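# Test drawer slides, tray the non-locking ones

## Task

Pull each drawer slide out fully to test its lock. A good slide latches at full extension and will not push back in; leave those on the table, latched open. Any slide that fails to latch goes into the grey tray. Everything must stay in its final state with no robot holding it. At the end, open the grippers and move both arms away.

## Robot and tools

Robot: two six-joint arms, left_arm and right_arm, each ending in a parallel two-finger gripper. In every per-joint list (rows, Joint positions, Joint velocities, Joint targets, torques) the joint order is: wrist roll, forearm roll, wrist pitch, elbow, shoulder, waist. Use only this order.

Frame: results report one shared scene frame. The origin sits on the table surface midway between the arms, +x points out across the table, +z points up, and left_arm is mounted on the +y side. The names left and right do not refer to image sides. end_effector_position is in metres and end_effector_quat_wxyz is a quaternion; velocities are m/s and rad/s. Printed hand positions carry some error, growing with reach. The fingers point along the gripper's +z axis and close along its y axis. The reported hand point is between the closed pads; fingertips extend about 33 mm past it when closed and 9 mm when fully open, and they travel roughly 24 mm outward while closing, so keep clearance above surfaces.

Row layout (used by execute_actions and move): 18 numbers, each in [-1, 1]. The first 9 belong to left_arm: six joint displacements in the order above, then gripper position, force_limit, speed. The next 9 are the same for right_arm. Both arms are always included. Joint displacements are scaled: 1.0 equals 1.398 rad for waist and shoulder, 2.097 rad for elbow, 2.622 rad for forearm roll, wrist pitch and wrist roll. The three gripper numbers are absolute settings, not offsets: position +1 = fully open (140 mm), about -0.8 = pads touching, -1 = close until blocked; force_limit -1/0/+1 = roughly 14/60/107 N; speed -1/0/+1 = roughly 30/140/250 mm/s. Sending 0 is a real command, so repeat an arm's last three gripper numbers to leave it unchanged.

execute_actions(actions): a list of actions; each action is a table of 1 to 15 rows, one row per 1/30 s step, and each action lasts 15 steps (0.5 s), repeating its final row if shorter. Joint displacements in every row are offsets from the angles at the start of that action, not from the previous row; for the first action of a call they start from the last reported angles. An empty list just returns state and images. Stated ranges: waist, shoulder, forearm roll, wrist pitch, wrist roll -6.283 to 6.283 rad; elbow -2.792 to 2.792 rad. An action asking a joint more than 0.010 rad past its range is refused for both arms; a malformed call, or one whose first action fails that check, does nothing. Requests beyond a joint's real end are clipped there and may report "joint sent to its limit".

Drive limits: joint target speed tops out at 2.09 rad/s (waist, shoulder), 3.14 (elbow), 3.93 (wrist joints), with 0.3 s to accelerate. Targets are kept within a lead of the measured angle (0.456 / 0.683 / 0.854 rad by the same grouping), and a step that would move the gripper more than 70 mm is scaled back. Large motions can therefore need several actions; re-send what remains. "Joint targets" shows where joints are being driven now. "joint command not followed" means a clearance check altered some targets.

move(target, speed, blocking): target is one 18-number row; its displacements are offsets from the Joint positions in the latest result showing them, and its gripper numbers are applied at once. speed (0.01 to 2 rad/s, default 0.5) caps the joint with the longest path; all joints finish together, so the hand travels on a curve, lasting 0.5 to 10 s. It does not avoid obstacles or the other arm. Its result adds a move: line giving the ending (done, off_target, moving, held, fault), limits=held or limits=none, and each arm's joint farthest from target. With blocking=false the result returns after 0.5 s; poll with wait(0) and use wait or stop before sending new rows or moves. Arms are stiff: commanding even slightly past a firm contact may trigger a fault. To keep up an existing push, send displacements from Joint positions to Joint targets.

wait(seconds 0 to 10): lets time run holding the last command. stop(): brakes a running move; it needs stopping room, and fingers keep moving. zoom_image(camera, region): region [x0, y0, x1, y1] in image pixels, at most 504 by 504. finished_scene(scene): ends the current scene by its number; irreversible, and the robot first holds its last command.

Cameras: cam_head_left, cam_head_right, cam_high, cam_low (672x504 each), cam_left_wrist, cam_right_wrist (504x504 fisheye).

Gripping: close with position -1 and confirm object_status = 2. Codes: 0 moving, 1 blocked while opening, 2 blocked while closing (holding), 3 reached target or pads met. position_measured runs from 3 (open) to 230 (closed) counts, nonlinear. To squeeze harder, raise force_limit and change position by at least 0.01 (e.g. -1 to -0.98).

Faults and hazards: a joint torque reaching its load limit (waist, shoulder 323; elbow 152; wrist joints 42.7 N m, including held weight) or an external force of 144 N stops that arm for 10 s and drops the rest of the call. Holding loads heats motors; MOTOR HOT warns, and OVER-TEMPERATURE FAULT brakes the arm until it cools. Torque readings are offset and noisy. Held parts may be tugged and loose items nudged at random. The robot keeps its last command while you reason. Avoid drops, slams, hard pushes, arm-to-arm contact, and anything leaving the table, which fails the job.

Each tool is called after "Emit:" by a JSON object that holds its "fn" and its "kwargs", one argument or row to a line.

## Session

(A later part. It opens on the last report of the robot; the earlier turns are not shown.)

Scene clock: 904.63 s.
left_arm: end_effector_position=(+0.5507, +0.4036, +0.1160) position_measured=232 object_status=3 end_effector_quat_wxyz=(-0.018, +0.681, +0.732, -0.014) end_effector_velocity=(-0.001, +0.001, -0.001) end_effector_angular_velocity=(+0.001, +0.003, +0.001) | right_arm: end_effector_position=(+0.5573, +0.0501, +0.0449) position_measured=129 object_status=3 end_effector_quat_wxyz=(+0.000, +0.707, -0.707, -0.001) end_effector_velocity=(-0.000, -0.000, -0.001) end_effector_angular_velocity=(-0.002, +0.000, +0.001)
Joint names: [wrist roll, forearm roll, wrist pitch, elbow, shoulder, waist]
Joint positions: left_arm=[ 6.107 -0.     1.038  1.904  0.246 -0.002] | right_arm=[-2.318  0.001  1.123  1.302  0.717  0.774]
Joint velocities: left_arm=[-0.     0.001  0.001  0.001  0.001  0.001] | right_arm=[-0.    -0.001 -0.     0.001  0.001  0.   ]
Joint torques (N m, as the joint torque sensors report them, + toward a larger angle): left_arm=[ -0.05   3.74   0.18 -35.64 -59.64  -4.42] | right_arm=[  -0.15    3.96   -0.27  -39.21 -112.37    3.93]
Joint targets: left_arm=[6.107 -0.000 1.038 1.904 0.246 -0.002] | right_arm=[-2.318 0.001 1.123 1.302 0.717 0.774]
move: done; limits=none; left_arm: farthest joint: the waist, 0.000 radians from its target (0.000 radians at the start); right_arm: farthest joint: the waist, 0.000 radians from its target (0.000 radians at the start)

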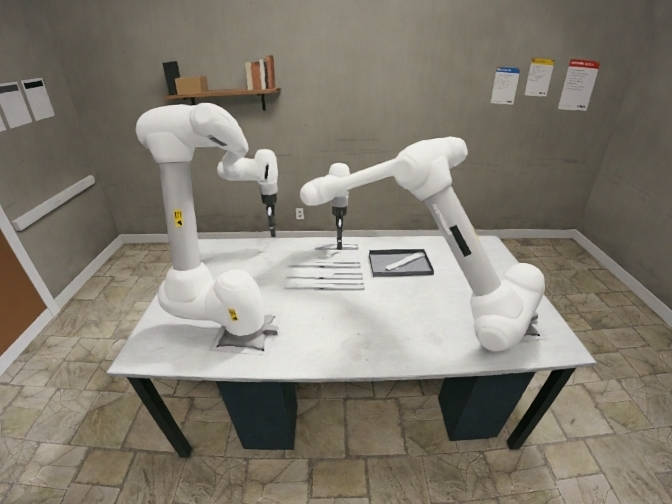

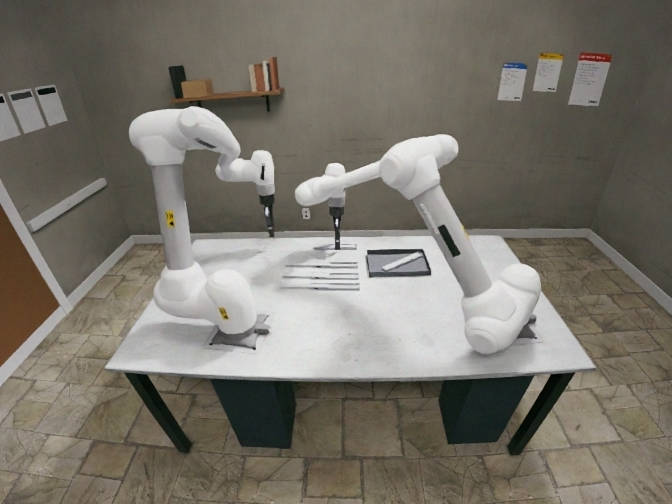

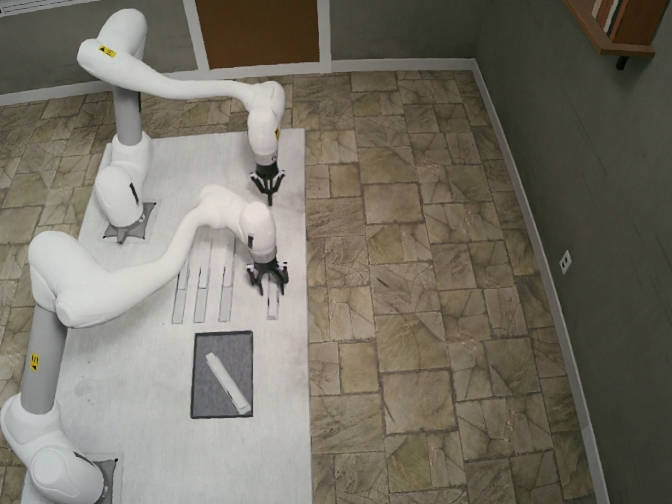

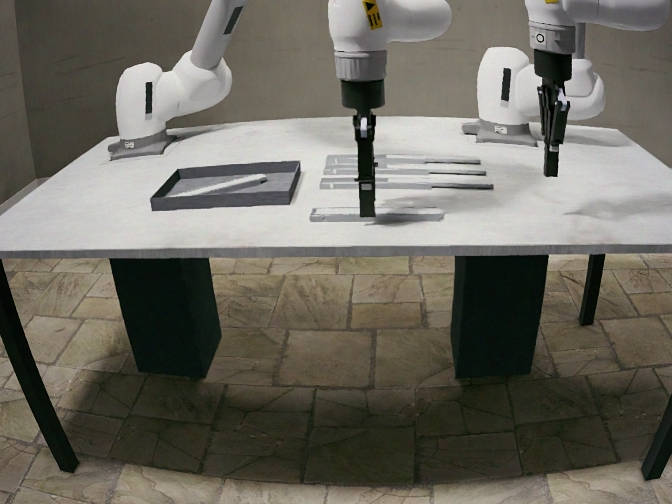

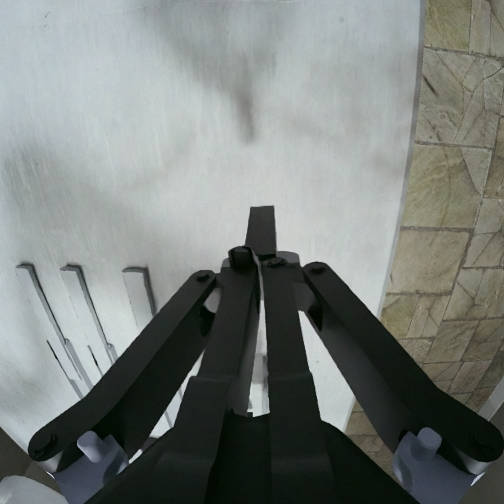

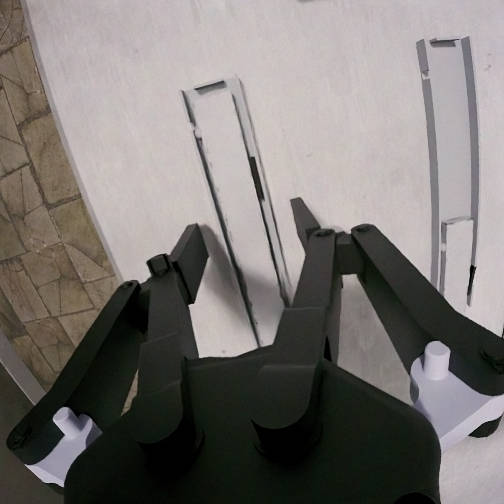

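Emit:
{"fn": "move", "kwargs": {
  "target": [0,0,0,0,0,0,-1,-0.5,0,0,0,-0.0025,0.0016,0.0024,0,0,-0.3,0],
  "speed": 0.03
}}

Emit:
{"fn": "execute_actions", "kwargs": {
  "actions": [
    [[0,0,0,0,0,0,-1,-0.5,0,0,0,0,0,0,0,-1,0.2,-0.5]],
    [[0,0,0,0,0,0,-1,-0.5,0,0,0,0,0,0,0,-1,0.2,-0.5]],
    [[0,0,0,0,0,0,-1,-0.5,0,0,0,0,0,0,0,-1,0.2,-0.5]]
  ]
}}

Emit:
{"fn": "move", "kwargs": {
  "target": [0,0,0,0,0,0,-1,-0.5,0,0,0,0.035,-0.023,-0.033,0,-1,0.2,-0.5],
  "speed": 0.04
}}

Scene clock: 915.40 s.
left_arm: end_effector_position=(+0.5507, +0.4036, +0.1160) position_measured=232 object_status=3 end_effector_quat_wxyz=(-0.018, +0.681, +0.732, -0.014) end_effector_velocity=(-0.000, -0.001, -0.000) end_effector_angular_velocity=(+0.001, +0.000, -0.002) | right_arm: end_effector_position=(+0.5572, +0.0500, +0.0402) position_measured=129 object_status=3 end_effector_quat_wxyz=(+0.000, +0.707, -0.707, -0.001) end_effector_velocity=(+0.001, -0.001, +0.001) end_effector_angular_velocity=(+0.001, -0.001, -0.002)
Joint names: [wrist roll, forearm roll, wrist pitch, elbow, shoulder, waist]
Joint positions: left_arm=[ 6.107 -0.     1.038  1.904  0.246 -0.002] | right_arm=[-2.318  0.001  1.116  1.305  0.721  0.774]
Joint velocities: left_arm=[-0.     0.001 -0.     0.001 -0.    -0.002] | right_arm=[ 0.    -0.    -0.    -0.    -0.001 -0.002]
Joint torques (N m, as the joint torque sensors report them, + toward a larger angle): left_arm=[ -0.14   3.57   0.18 -35.54 -59.34  -5.48] | right_arm=[  -0.1     3.83   -0.3   -38.51 -113.51    3.88]
Joint targets: left_arm=[6.107 -0.000 1.038 1.904 0.246 -0.002] | right_arm=[-2.318 0.001 1.116 1.305 0.721 0.774]
move: done; limits=none; left_arm: farthest joint: the waist, 0.000 radians from its target (0.000 radians at the start); right_arm: farthest joint: the waist, 0.000 radians from its target (0.000 radians at the start)

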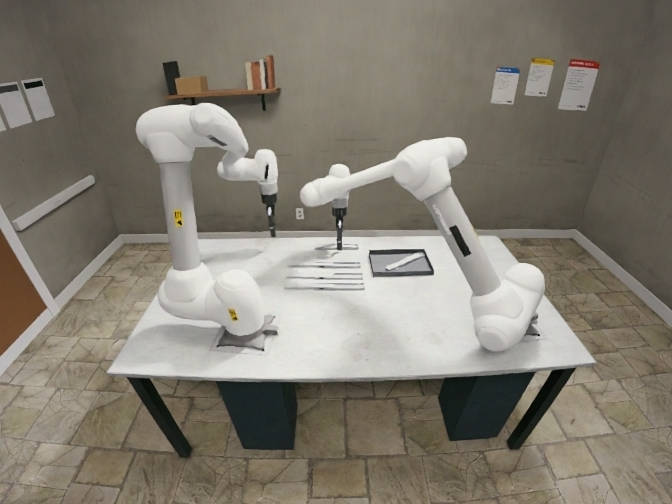

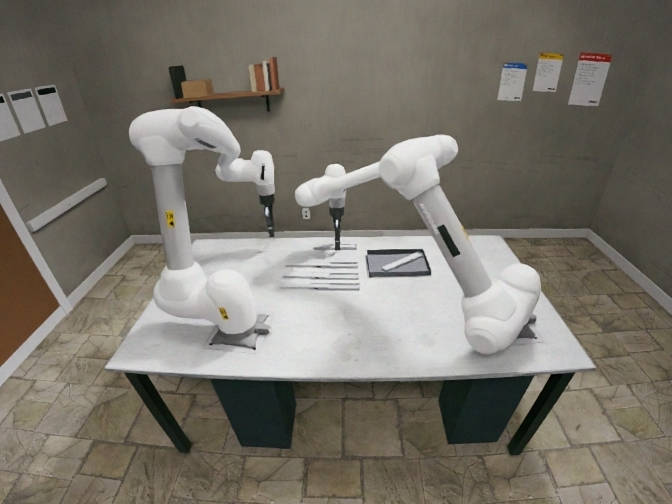

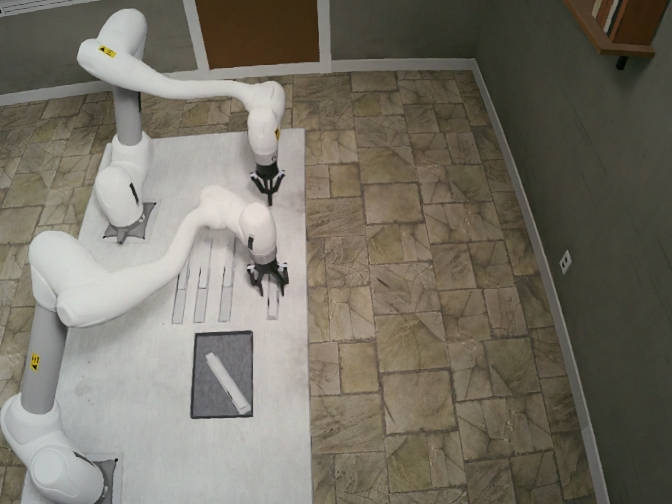

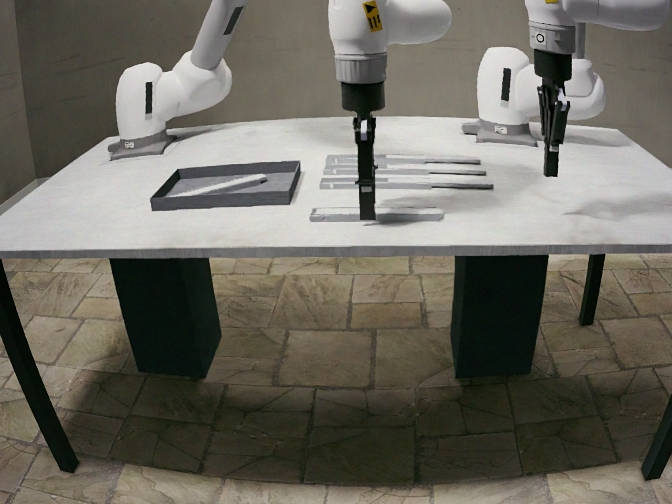

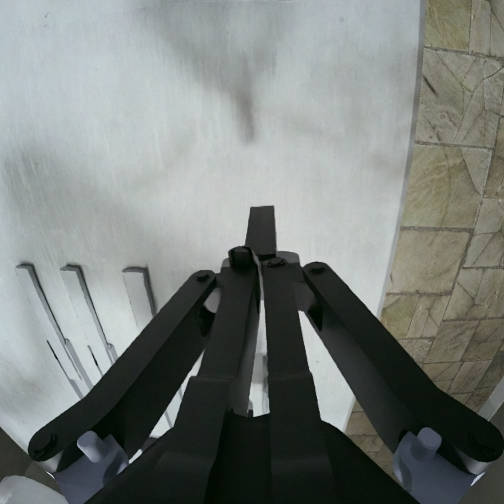

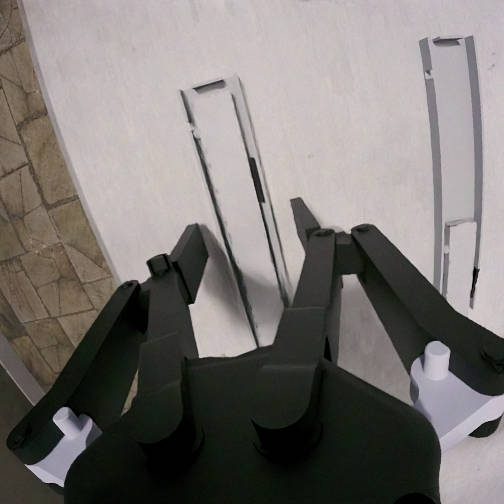

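Scene clock: 916.90 s.
left_arm: end_effector_position=(+0.5507, +0.4036, +0.1160) position_measured=232 object_status=3 end_effector_quat_wxyz=(-0.018, +0.681, +0.732, -0.014) end_effector_velocity=(-0.000, -0.001, +0.000) end_effector_angular_velocity=(+0.000, -0.001, -0.003) | right_arm: end_effector_position=(+0.5572, +0.0500, +0.0402) position_measured=176 object_status=2 end_effector_quat_wxyz=(+0.000, +0.707, -0.707, -0.001) end_effector_velocity=(+0.000, +0.000, +0.001) end_effector_angular_velocity=(+0.001, -0.001, -0.001)
Joint names: [wrist roll, forearm roll, wrist pitch, elbow, shoulder, waist]
Joint positions: left_arm=[ 6.107 -0.     1.038  1.904  0.246 -0.002] | right_arm=[-2.318  0.001  1.116  1.305  0.721  0.774]
Joint velocities: left_arm=[-0.     0.001 -0.     0.    -0.001 -0.003] | right_arm=[-0.     0.001 -0.    -0.001 -0.001 -0.   ]
Joint torques (N m, as the joint torque sensors report them, + toward a larger angle): left_arm=[ -0.01   3.67   0.24 -35.9  -59.25  -5.35] | right_arm=[ -0.31   4.02  -1.68 -28.67 -90.25   3.03]
Joint targets: left_arm=[6.107 -0.000 1.038 1.904 0.246 -0.002] | right_arm=[-2.318 0.001 1.116 1.305 0.721 0.774]

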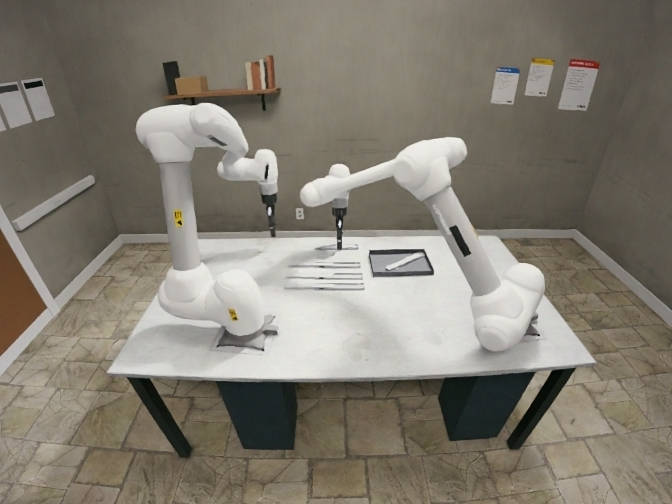

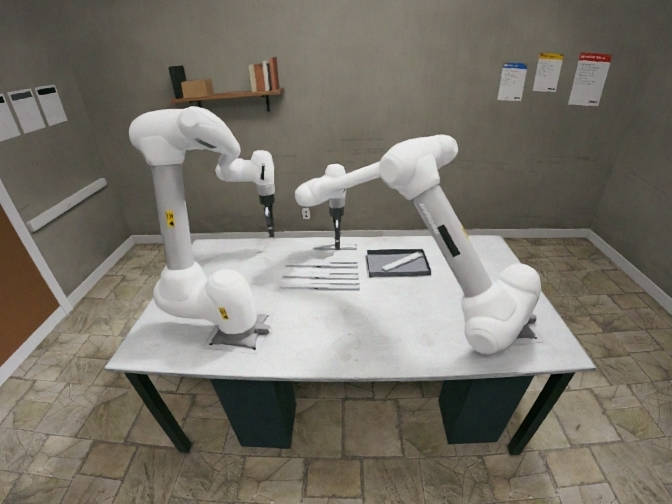

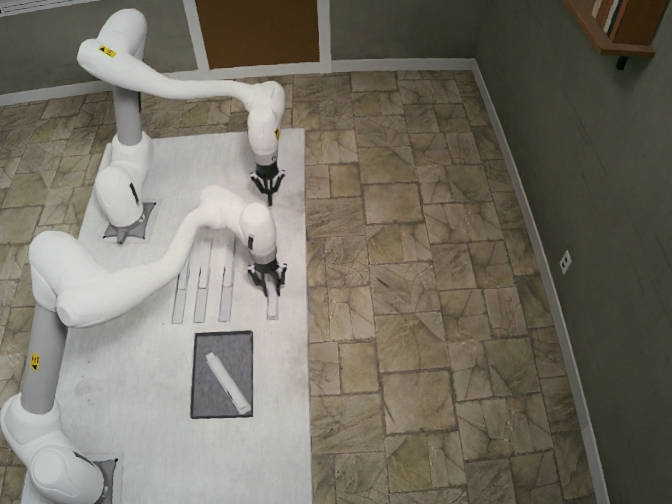

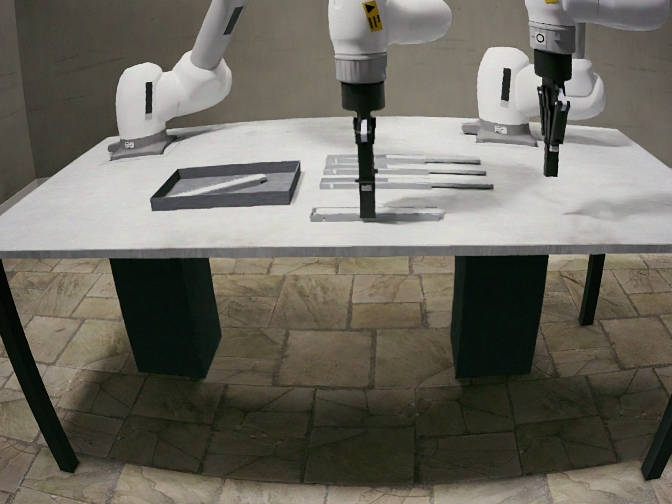

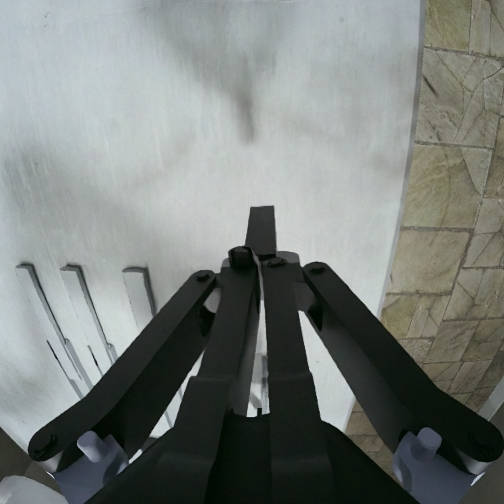

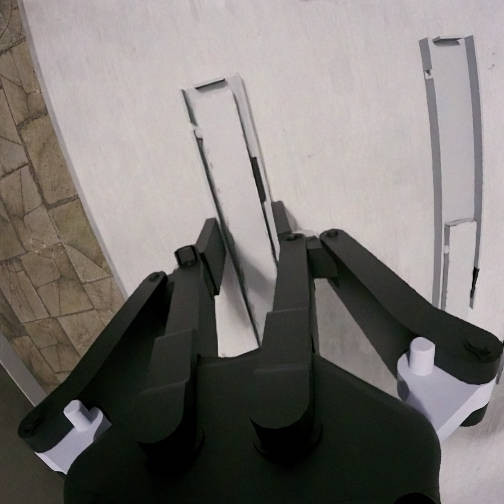

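Scene clock: 919.47 s.
left_arm: end_effector_position=(+0.5507, +0.4036, +0.1160) position_measured=232 object_status=3 end_effector_quat_wxyz=(-0.018, +0.681, +0.732, -0.014) end_effector_velocity=(+0.000, +0.000, +0.000) end_effector_angular_velocity=(+0.001, -0.002, -0.000) | right_arm: end_effector_position=(+0.5571, +0.0499, +0.1070) position_measured=176 object_status=2 end_effector_quat_wxyz=(-0.001, +0.707, -0.707, -0.001) end_effector_velocity=(+0.000, +0.000, +0.000) end_effector_angular_velocity=(+0.001, +0.000, -0.000)
Joint names: [wrist roll, forearm roll, wrist pitch, elbow, shoulder, waist]
Joint positions: left_arm=[ 6.107 -0.     1.038  1.904  0.246 -0.002] | right_arm=[-2.318  0.001  1.208  1.257  0.675  0.774]
Joint velocities: left_arm=[-0.     0.001 -0.001 -0.    -0.001  0.   ] | right_arm=[-0.     0.001  0.    -0.001  0.    -0.   ]
Joint torques (N m, as the joint torque sensors report them, + toward a larger angle): left_arm=[ -0.12   3.53   0.22 -35.31 -58.55  -5.3 ] | right_arm=[  -0.07    4.19   -0.37  -42.68 -114.14    3.44]
Joint targets: left_arm=[6.107 -0.000 1.038 1.904 0.246 -0.002] | right_arm=[-2.318 0.001 1.208 1.257 0.675 0.774]
move: done; limits=none; left_arm: farthest joint: the waist, 0.000 radians from its target (0.000 radians at the start); right_arm: farthest joint: the waist, 0.000 radians from its target (0.000 radians at the start)

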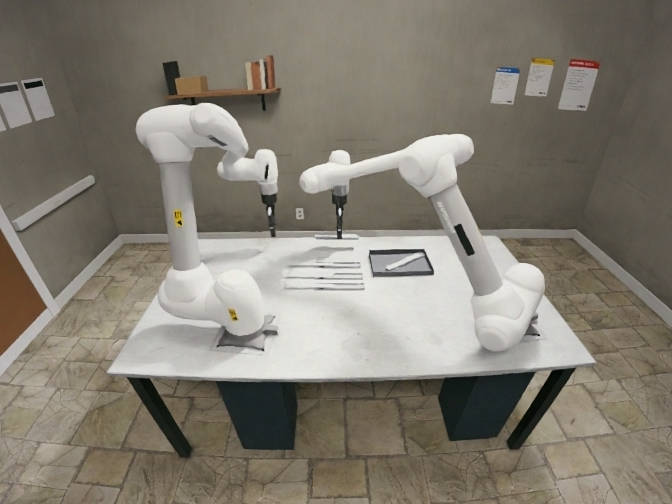

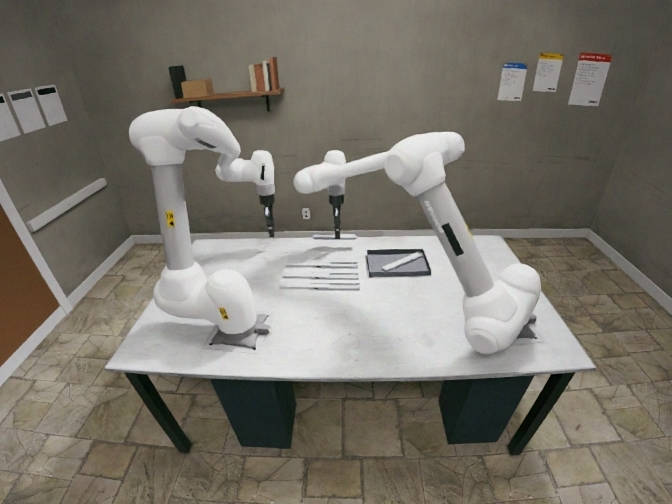

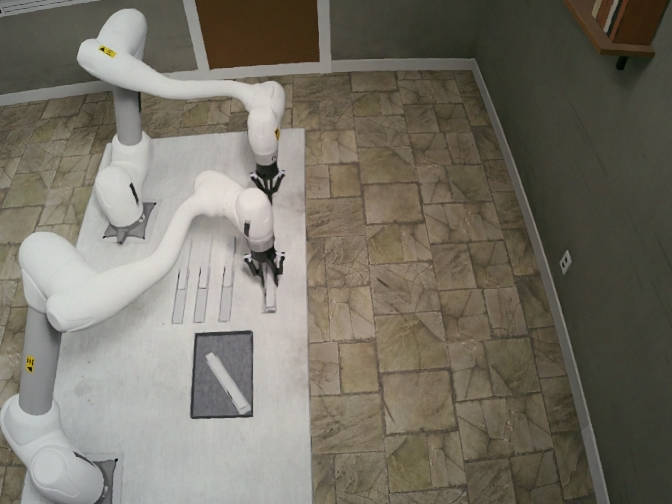

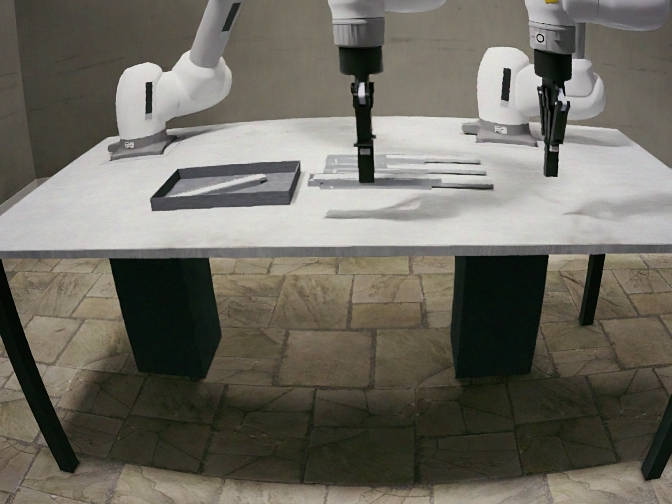

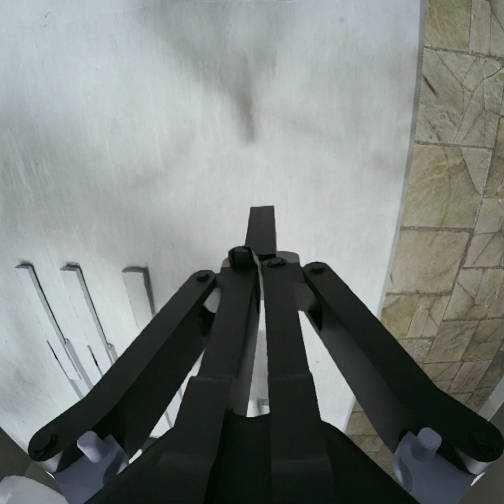

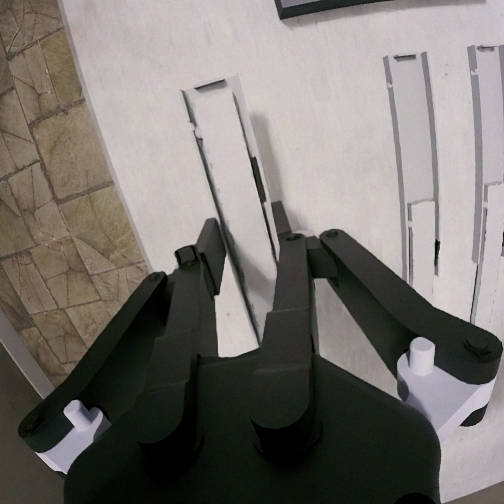

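Emit:
{"fn": "move", "kwargs": {
  "target": [0,0,0,0,0,0,-1,-0.5,0,-0.016,0,-0.105,0.4197,-0.4316,-0.0306,-1,0.2,-0.5],
  "speed": 0.15
}}

Emit:
{"fn": "zoom_image", "kwargs": {
  "camera": "cam_high",
  "region": [150,280,300,440]
}}

Scene clock: 948.53 s.
left_arm: end_effector_position=(+0.5507, +0.4036, +0.1160) position_measured=232 object_status=3 end_effector_quat_wxyz=(-0.018, +0.681, +0.732, -0.014) end_effector_velocity=(+0.000, +0.001, -0.001) end_effector_angular_velocity=(+0.000, +0.000, +0.001) | right_arm: end_effector_position=(+0.2902, -0.2704, +0.1058) position_measured=176 object_status=2 end_effector_quat_wxyz=(-0.000, +0.707, -0.707, -0.001) end_effector_velocity=(-0.001, -0.000, +0.000) end_effector_angular_velocity=(-0.000, -0.000, +0.001)
Joint names: [wrist roll, forearm roll, wrist pitch, elbow, shoulder, waist]
Joint positions: left_arm=[ 6.107 -0.     1.038  1.904  0.246 -0.002] | right_arm=[-2.36   0.001  0.933  2.137  0.071  0.731]
Joint velocities: left_arm=[-0.     0.    -0.001 -0.     0.001  0.001] | right_arm=[-0.    -0.    -0.     0.001 -0.001  0.001]
Joint torques (N m, as the joint torque sensors report them, + toward a larger angle): left_arm=[ -0.19   3.68   0.28 -35.49 -60.    -6.9 ] | right_arm=[ -0.01   3.52  -0.37 -36.58 -47.6    3.7 ]
Joint targets: left_arm=[6.107 -0.000 1.038 1.904 0.246 -0.002] | right_arm=[-2.360 0.001 0.933 2.137 0.071 0.731]
move: done; limits=none; left_arm: farthest joint: the waist, 0.000 radians from its target (0.000 radians at the start); right_arm: farthest joint: the waist, 0.000 radians from its target (0.043 radians at the start)

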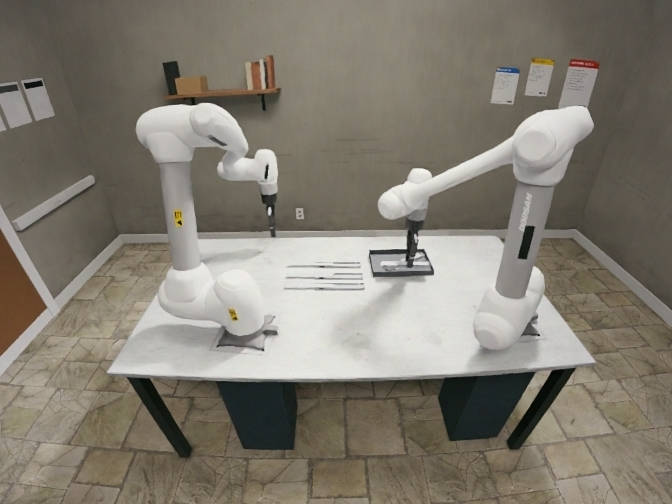

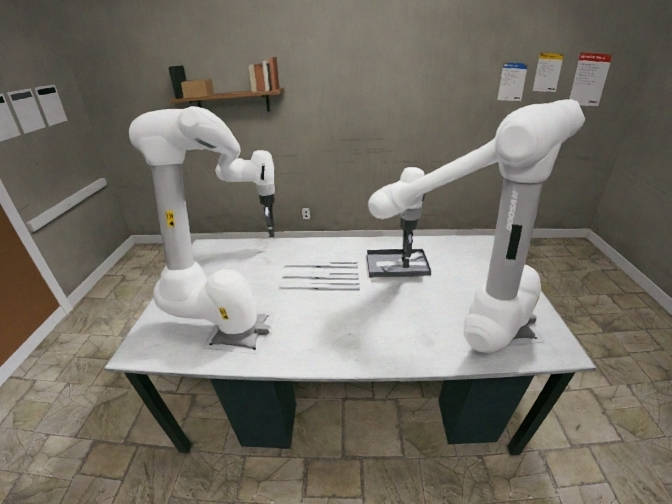

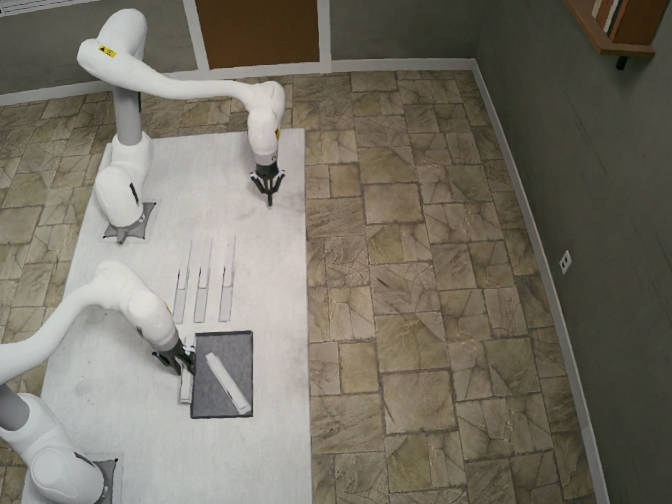

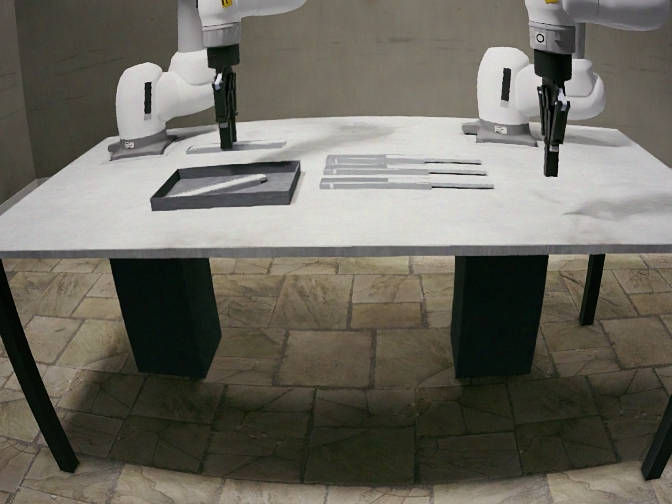

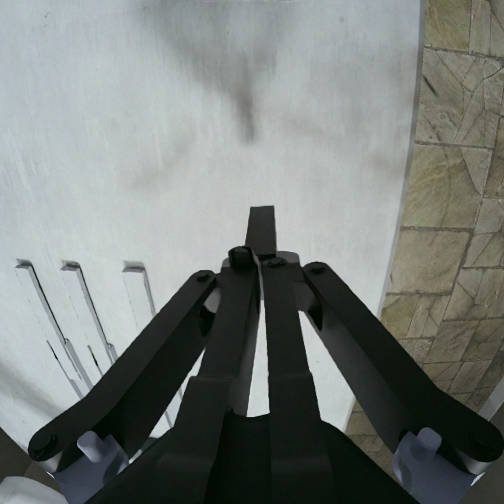

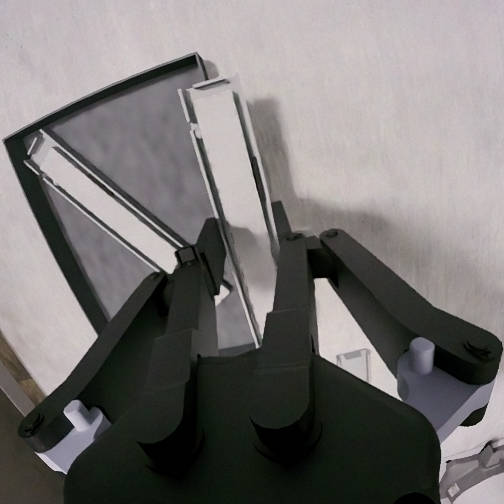

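Region (150, 280, 300, 440) of cam_high's 672x504 image, scaled by 3.150, with more detail than that image has; it fills the left 472 columns of this view, and the rest is white.

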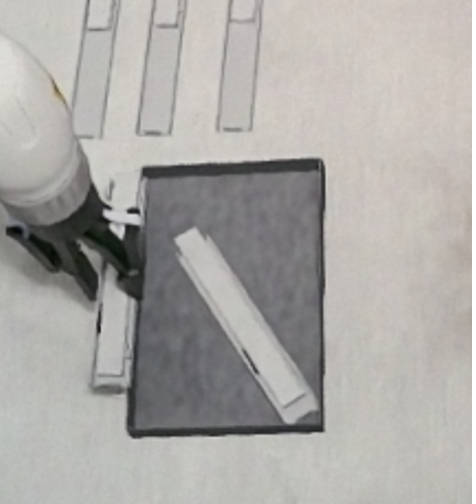

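Emit:
{"fn": "move", "kwargs": {
  "target": [0,0,0,0,0,0,-1,-0.5,0,-0.027,0,-0.0025,-0.0018,0.0075,-0.0504,-1,0.2,-0.5],
  "speed": 0.1
}}

Emit:
{"fn": "move", "kwargs": {
  "target": [0,0,0,0,0,0,-1,-0.5,0,0,0,-0.0214,0.0103,0.025,0,-1,0.2,-0.5],
  "speed": 0.05
}}

Emit:
{"fn": "zoom_image", "kwargs": {
  "camera": "cam_high",
  "region": [150,280,300,440]
}}

Scene clock: 978.77 s.
left_arm: end_effector_position=(+0.5507, +0.4036, +0.1160) position_measured=232 object_status=3 end_effector_quat_wxyz=(-0.018, +0.681, +0.732, -0.014) end_effector_velocity=(-0.000, -0.000, -0.000) end_effector_angular_velocity=(+0.000, -0.000, -0.001) | right_arm: end_effector_position=(+0.3188, -0.2915, +0.1023) position_measured=176 object_status=2 end_effector_quat_wxyz=(-0.000, +0.707, -0.707, -0.001) end_effector_velocity=(+0.001, +0.001, +0.001) end_effector_angular_velocity=(+0.001, -0.001, +0.001)
Joint names: [wrist roll, forearm roll, wrist pitch, elbow, shoulder, waist]
Joint positions: left_arm=[ 6.107 -0.     1.038  1.904  0.246 -0.002] | right_arm=[-2.43   0.001  0.926  2.133  0.082  0.661]
Joint velocities: left_arm=[-0.     0.001 -0.001  0.001 -0.001 -0.   ] | right_arm=[-0.     0.     0.    -0.002  0.     0.001]
Joint torques (N m, as the joint torque sensors report them, + toward a larger angle): left_arm=[  0.01   3.72   0.2  -35.08 -59.46  -5.11] | right_arm=[ -0.26   3.62  -0.39 -36.99 -48.95   2.65]
Joint targets: left_arm=[6.107 -0.000 1.038 1.904 0.246 -0.002] | right_arm=[-2.430 0.001 0.926 2.133 0.082 0.661]
move: done; limits=none; left_arm: farthest joint: the waist, 0.000 radians from its target (0.000 radians at the start); right_arm: farthest joint: the waist, 0.000 radians from its target (0.071 radians at the start)

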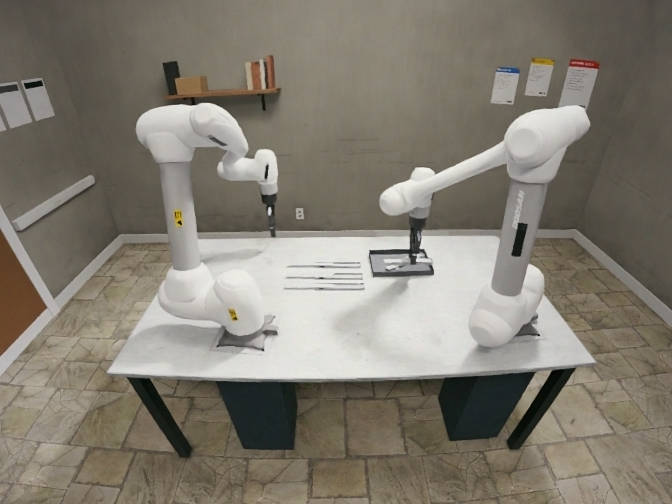

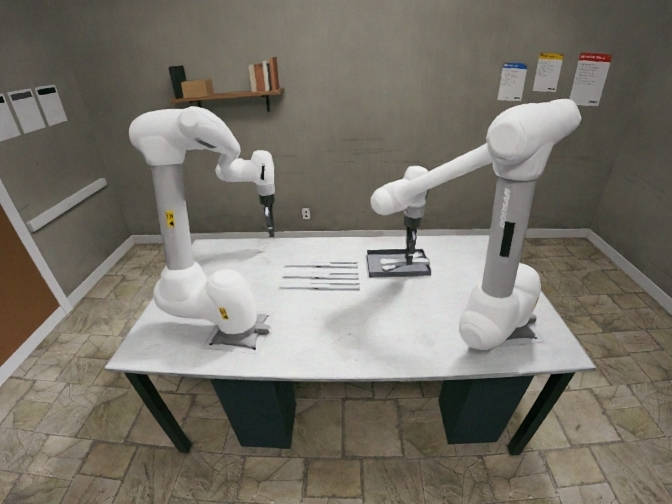

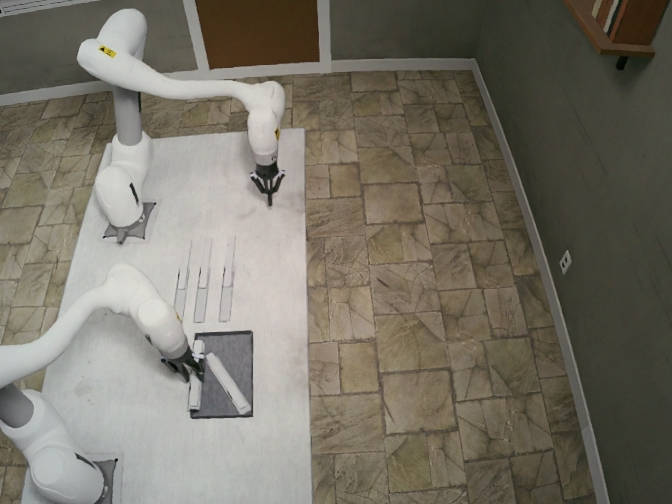

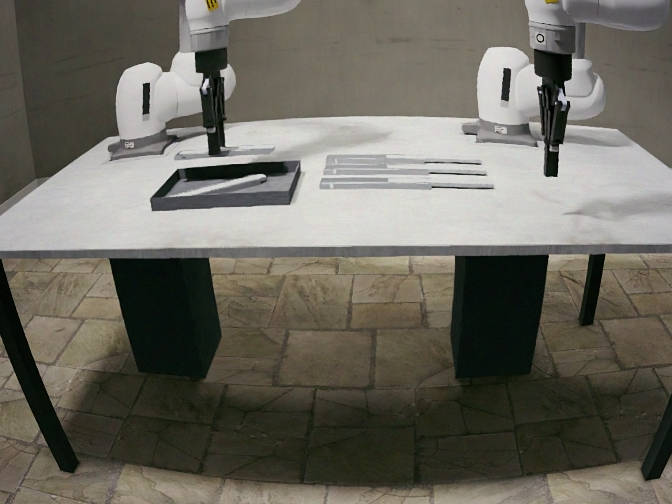

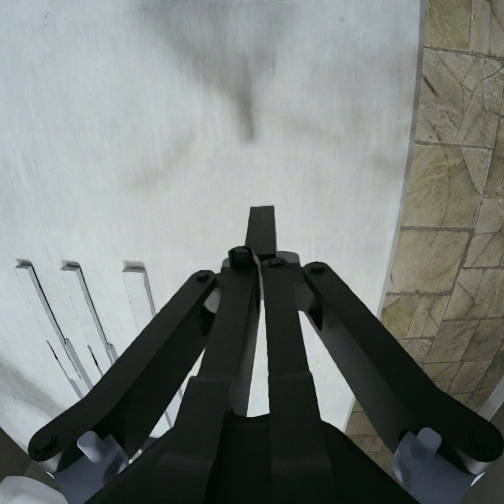

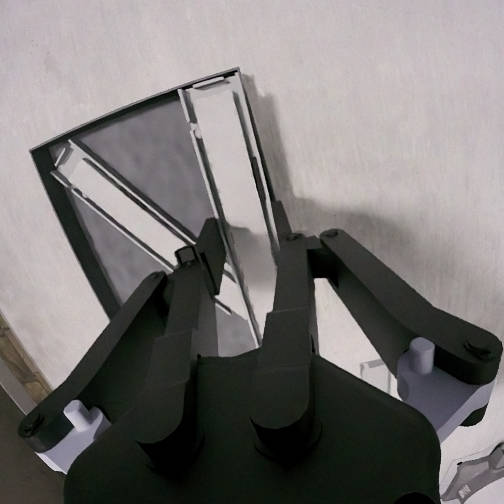

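Scene clock: 980.13 s.
left_arm: end_effector_position=(+0.5507, +0.4036, +0.1160) position_measured=232 object_status=3 end_effector_quat_wxyz=(-0.018, +0.681, +0.732, -0.014) end_effector_velocity=(+0.000, +0.001, +0.001) end_effector_angular_velocity=(-0.000, -0.001, +0.002) | right_arm: end_effector_position=(+0.3201, -0.2904, +0.0754) position_measured=176 object_status=2 end_effector_quat_wxyz=(-0.000, +0.707, -0.707, -0.001) end_effector_velocity=(-0.001, -0.001, -0.001) end_effector_angular_velocity=(-0.001, +0.001, -0.000)
Joint names: [wrist roll, forearm roll, wrist pitch, elbow, shoulder, waist]
Joint positions: left_arm=[ 6.107 -0.     1.038  1.904  0.246 -0.002] | right_arm=[-2.43   0.001  0.87   2.155  0.117  0.661]
Joint velocities: left_arm=[-0.    -0.     0.    -0.    -0.001  0.001] | right_arm=[-0.     0.    -0.     0.001 -0.    -0.   ]
Joint torques (N m, as the joint torque sensors report them, + toward a larger angle): left_arm=[ -0.07   3.62   0.27 -35.65 -58.98  -6.62] | right_arm=[  0.01   3.34  -0.33 -35.2  -50.14   3.19]
Joint targets: left_arm=[6.107 -0.000 1.038 1.904 0.246 -0.002] | right_arm=[-2.430 0.001 0.870 2.155 0.117 0.661]
move: done; limits=none; left_arm: farthest joint: the waist, 0.000 radians from its target (0.000 radians at the start); right_arm: farthest joint: the waist, 0.000 radians from its target (0.000 radians at the start)

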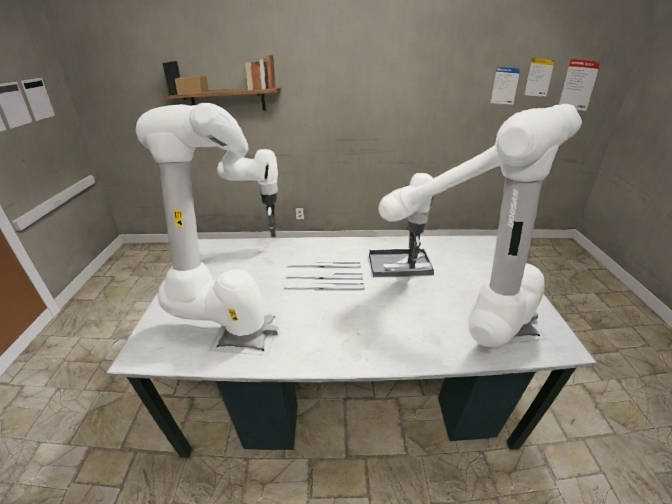

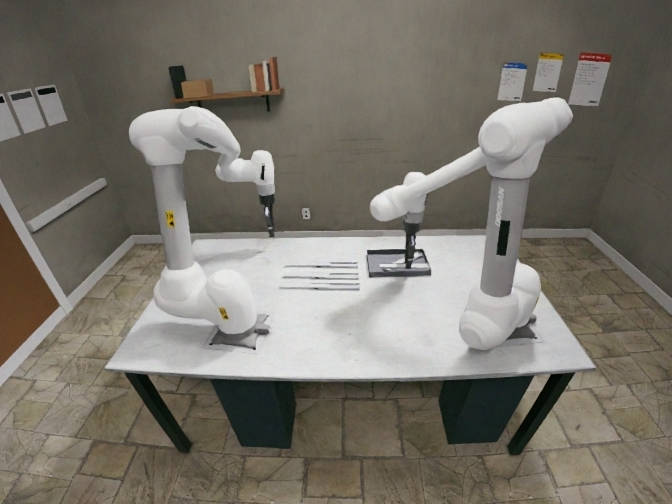

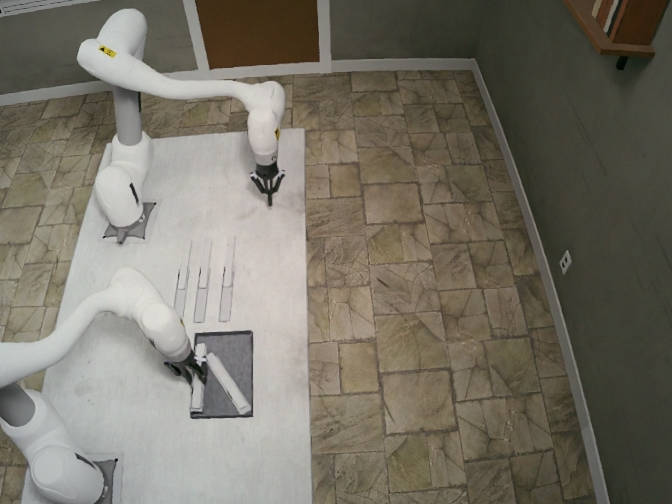

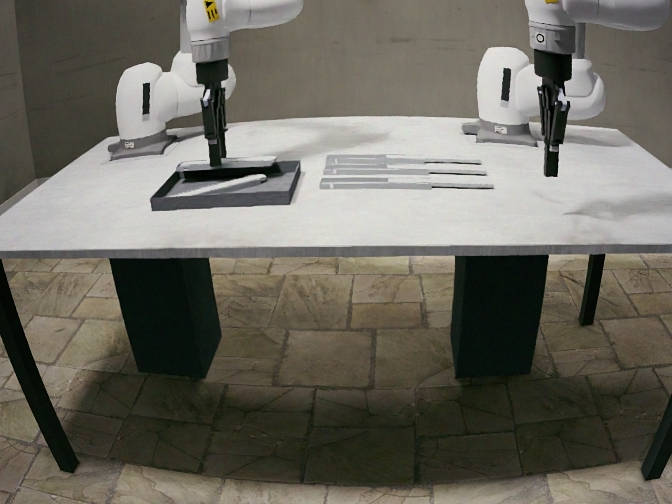

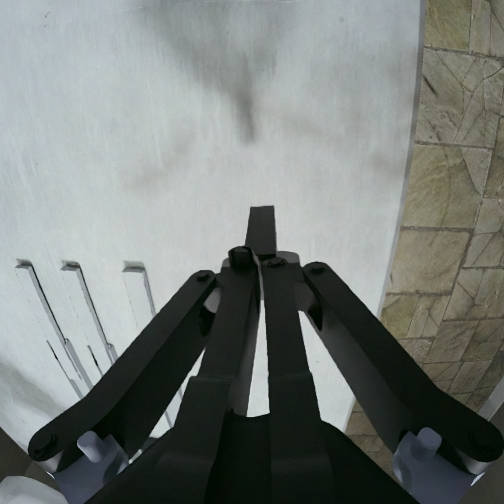

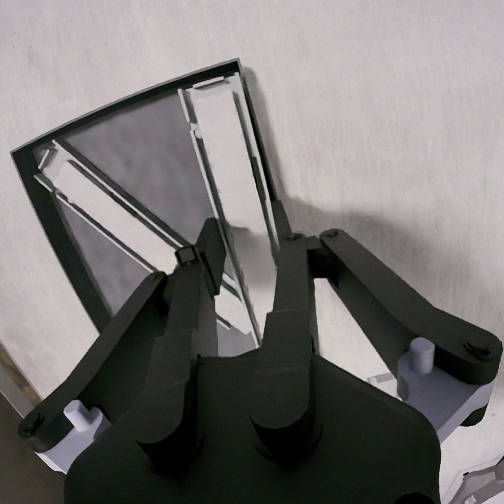

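Region (150, 280, 300, 440) of cam_high's 672x504 image, scaled by 3.150, with more detail than that image has; it fills the left 472 columns of this view, and the rest is white.

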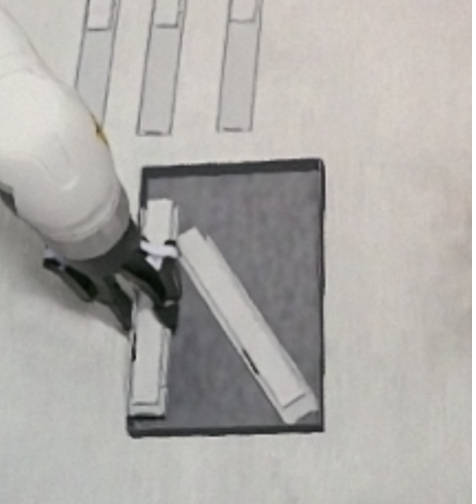

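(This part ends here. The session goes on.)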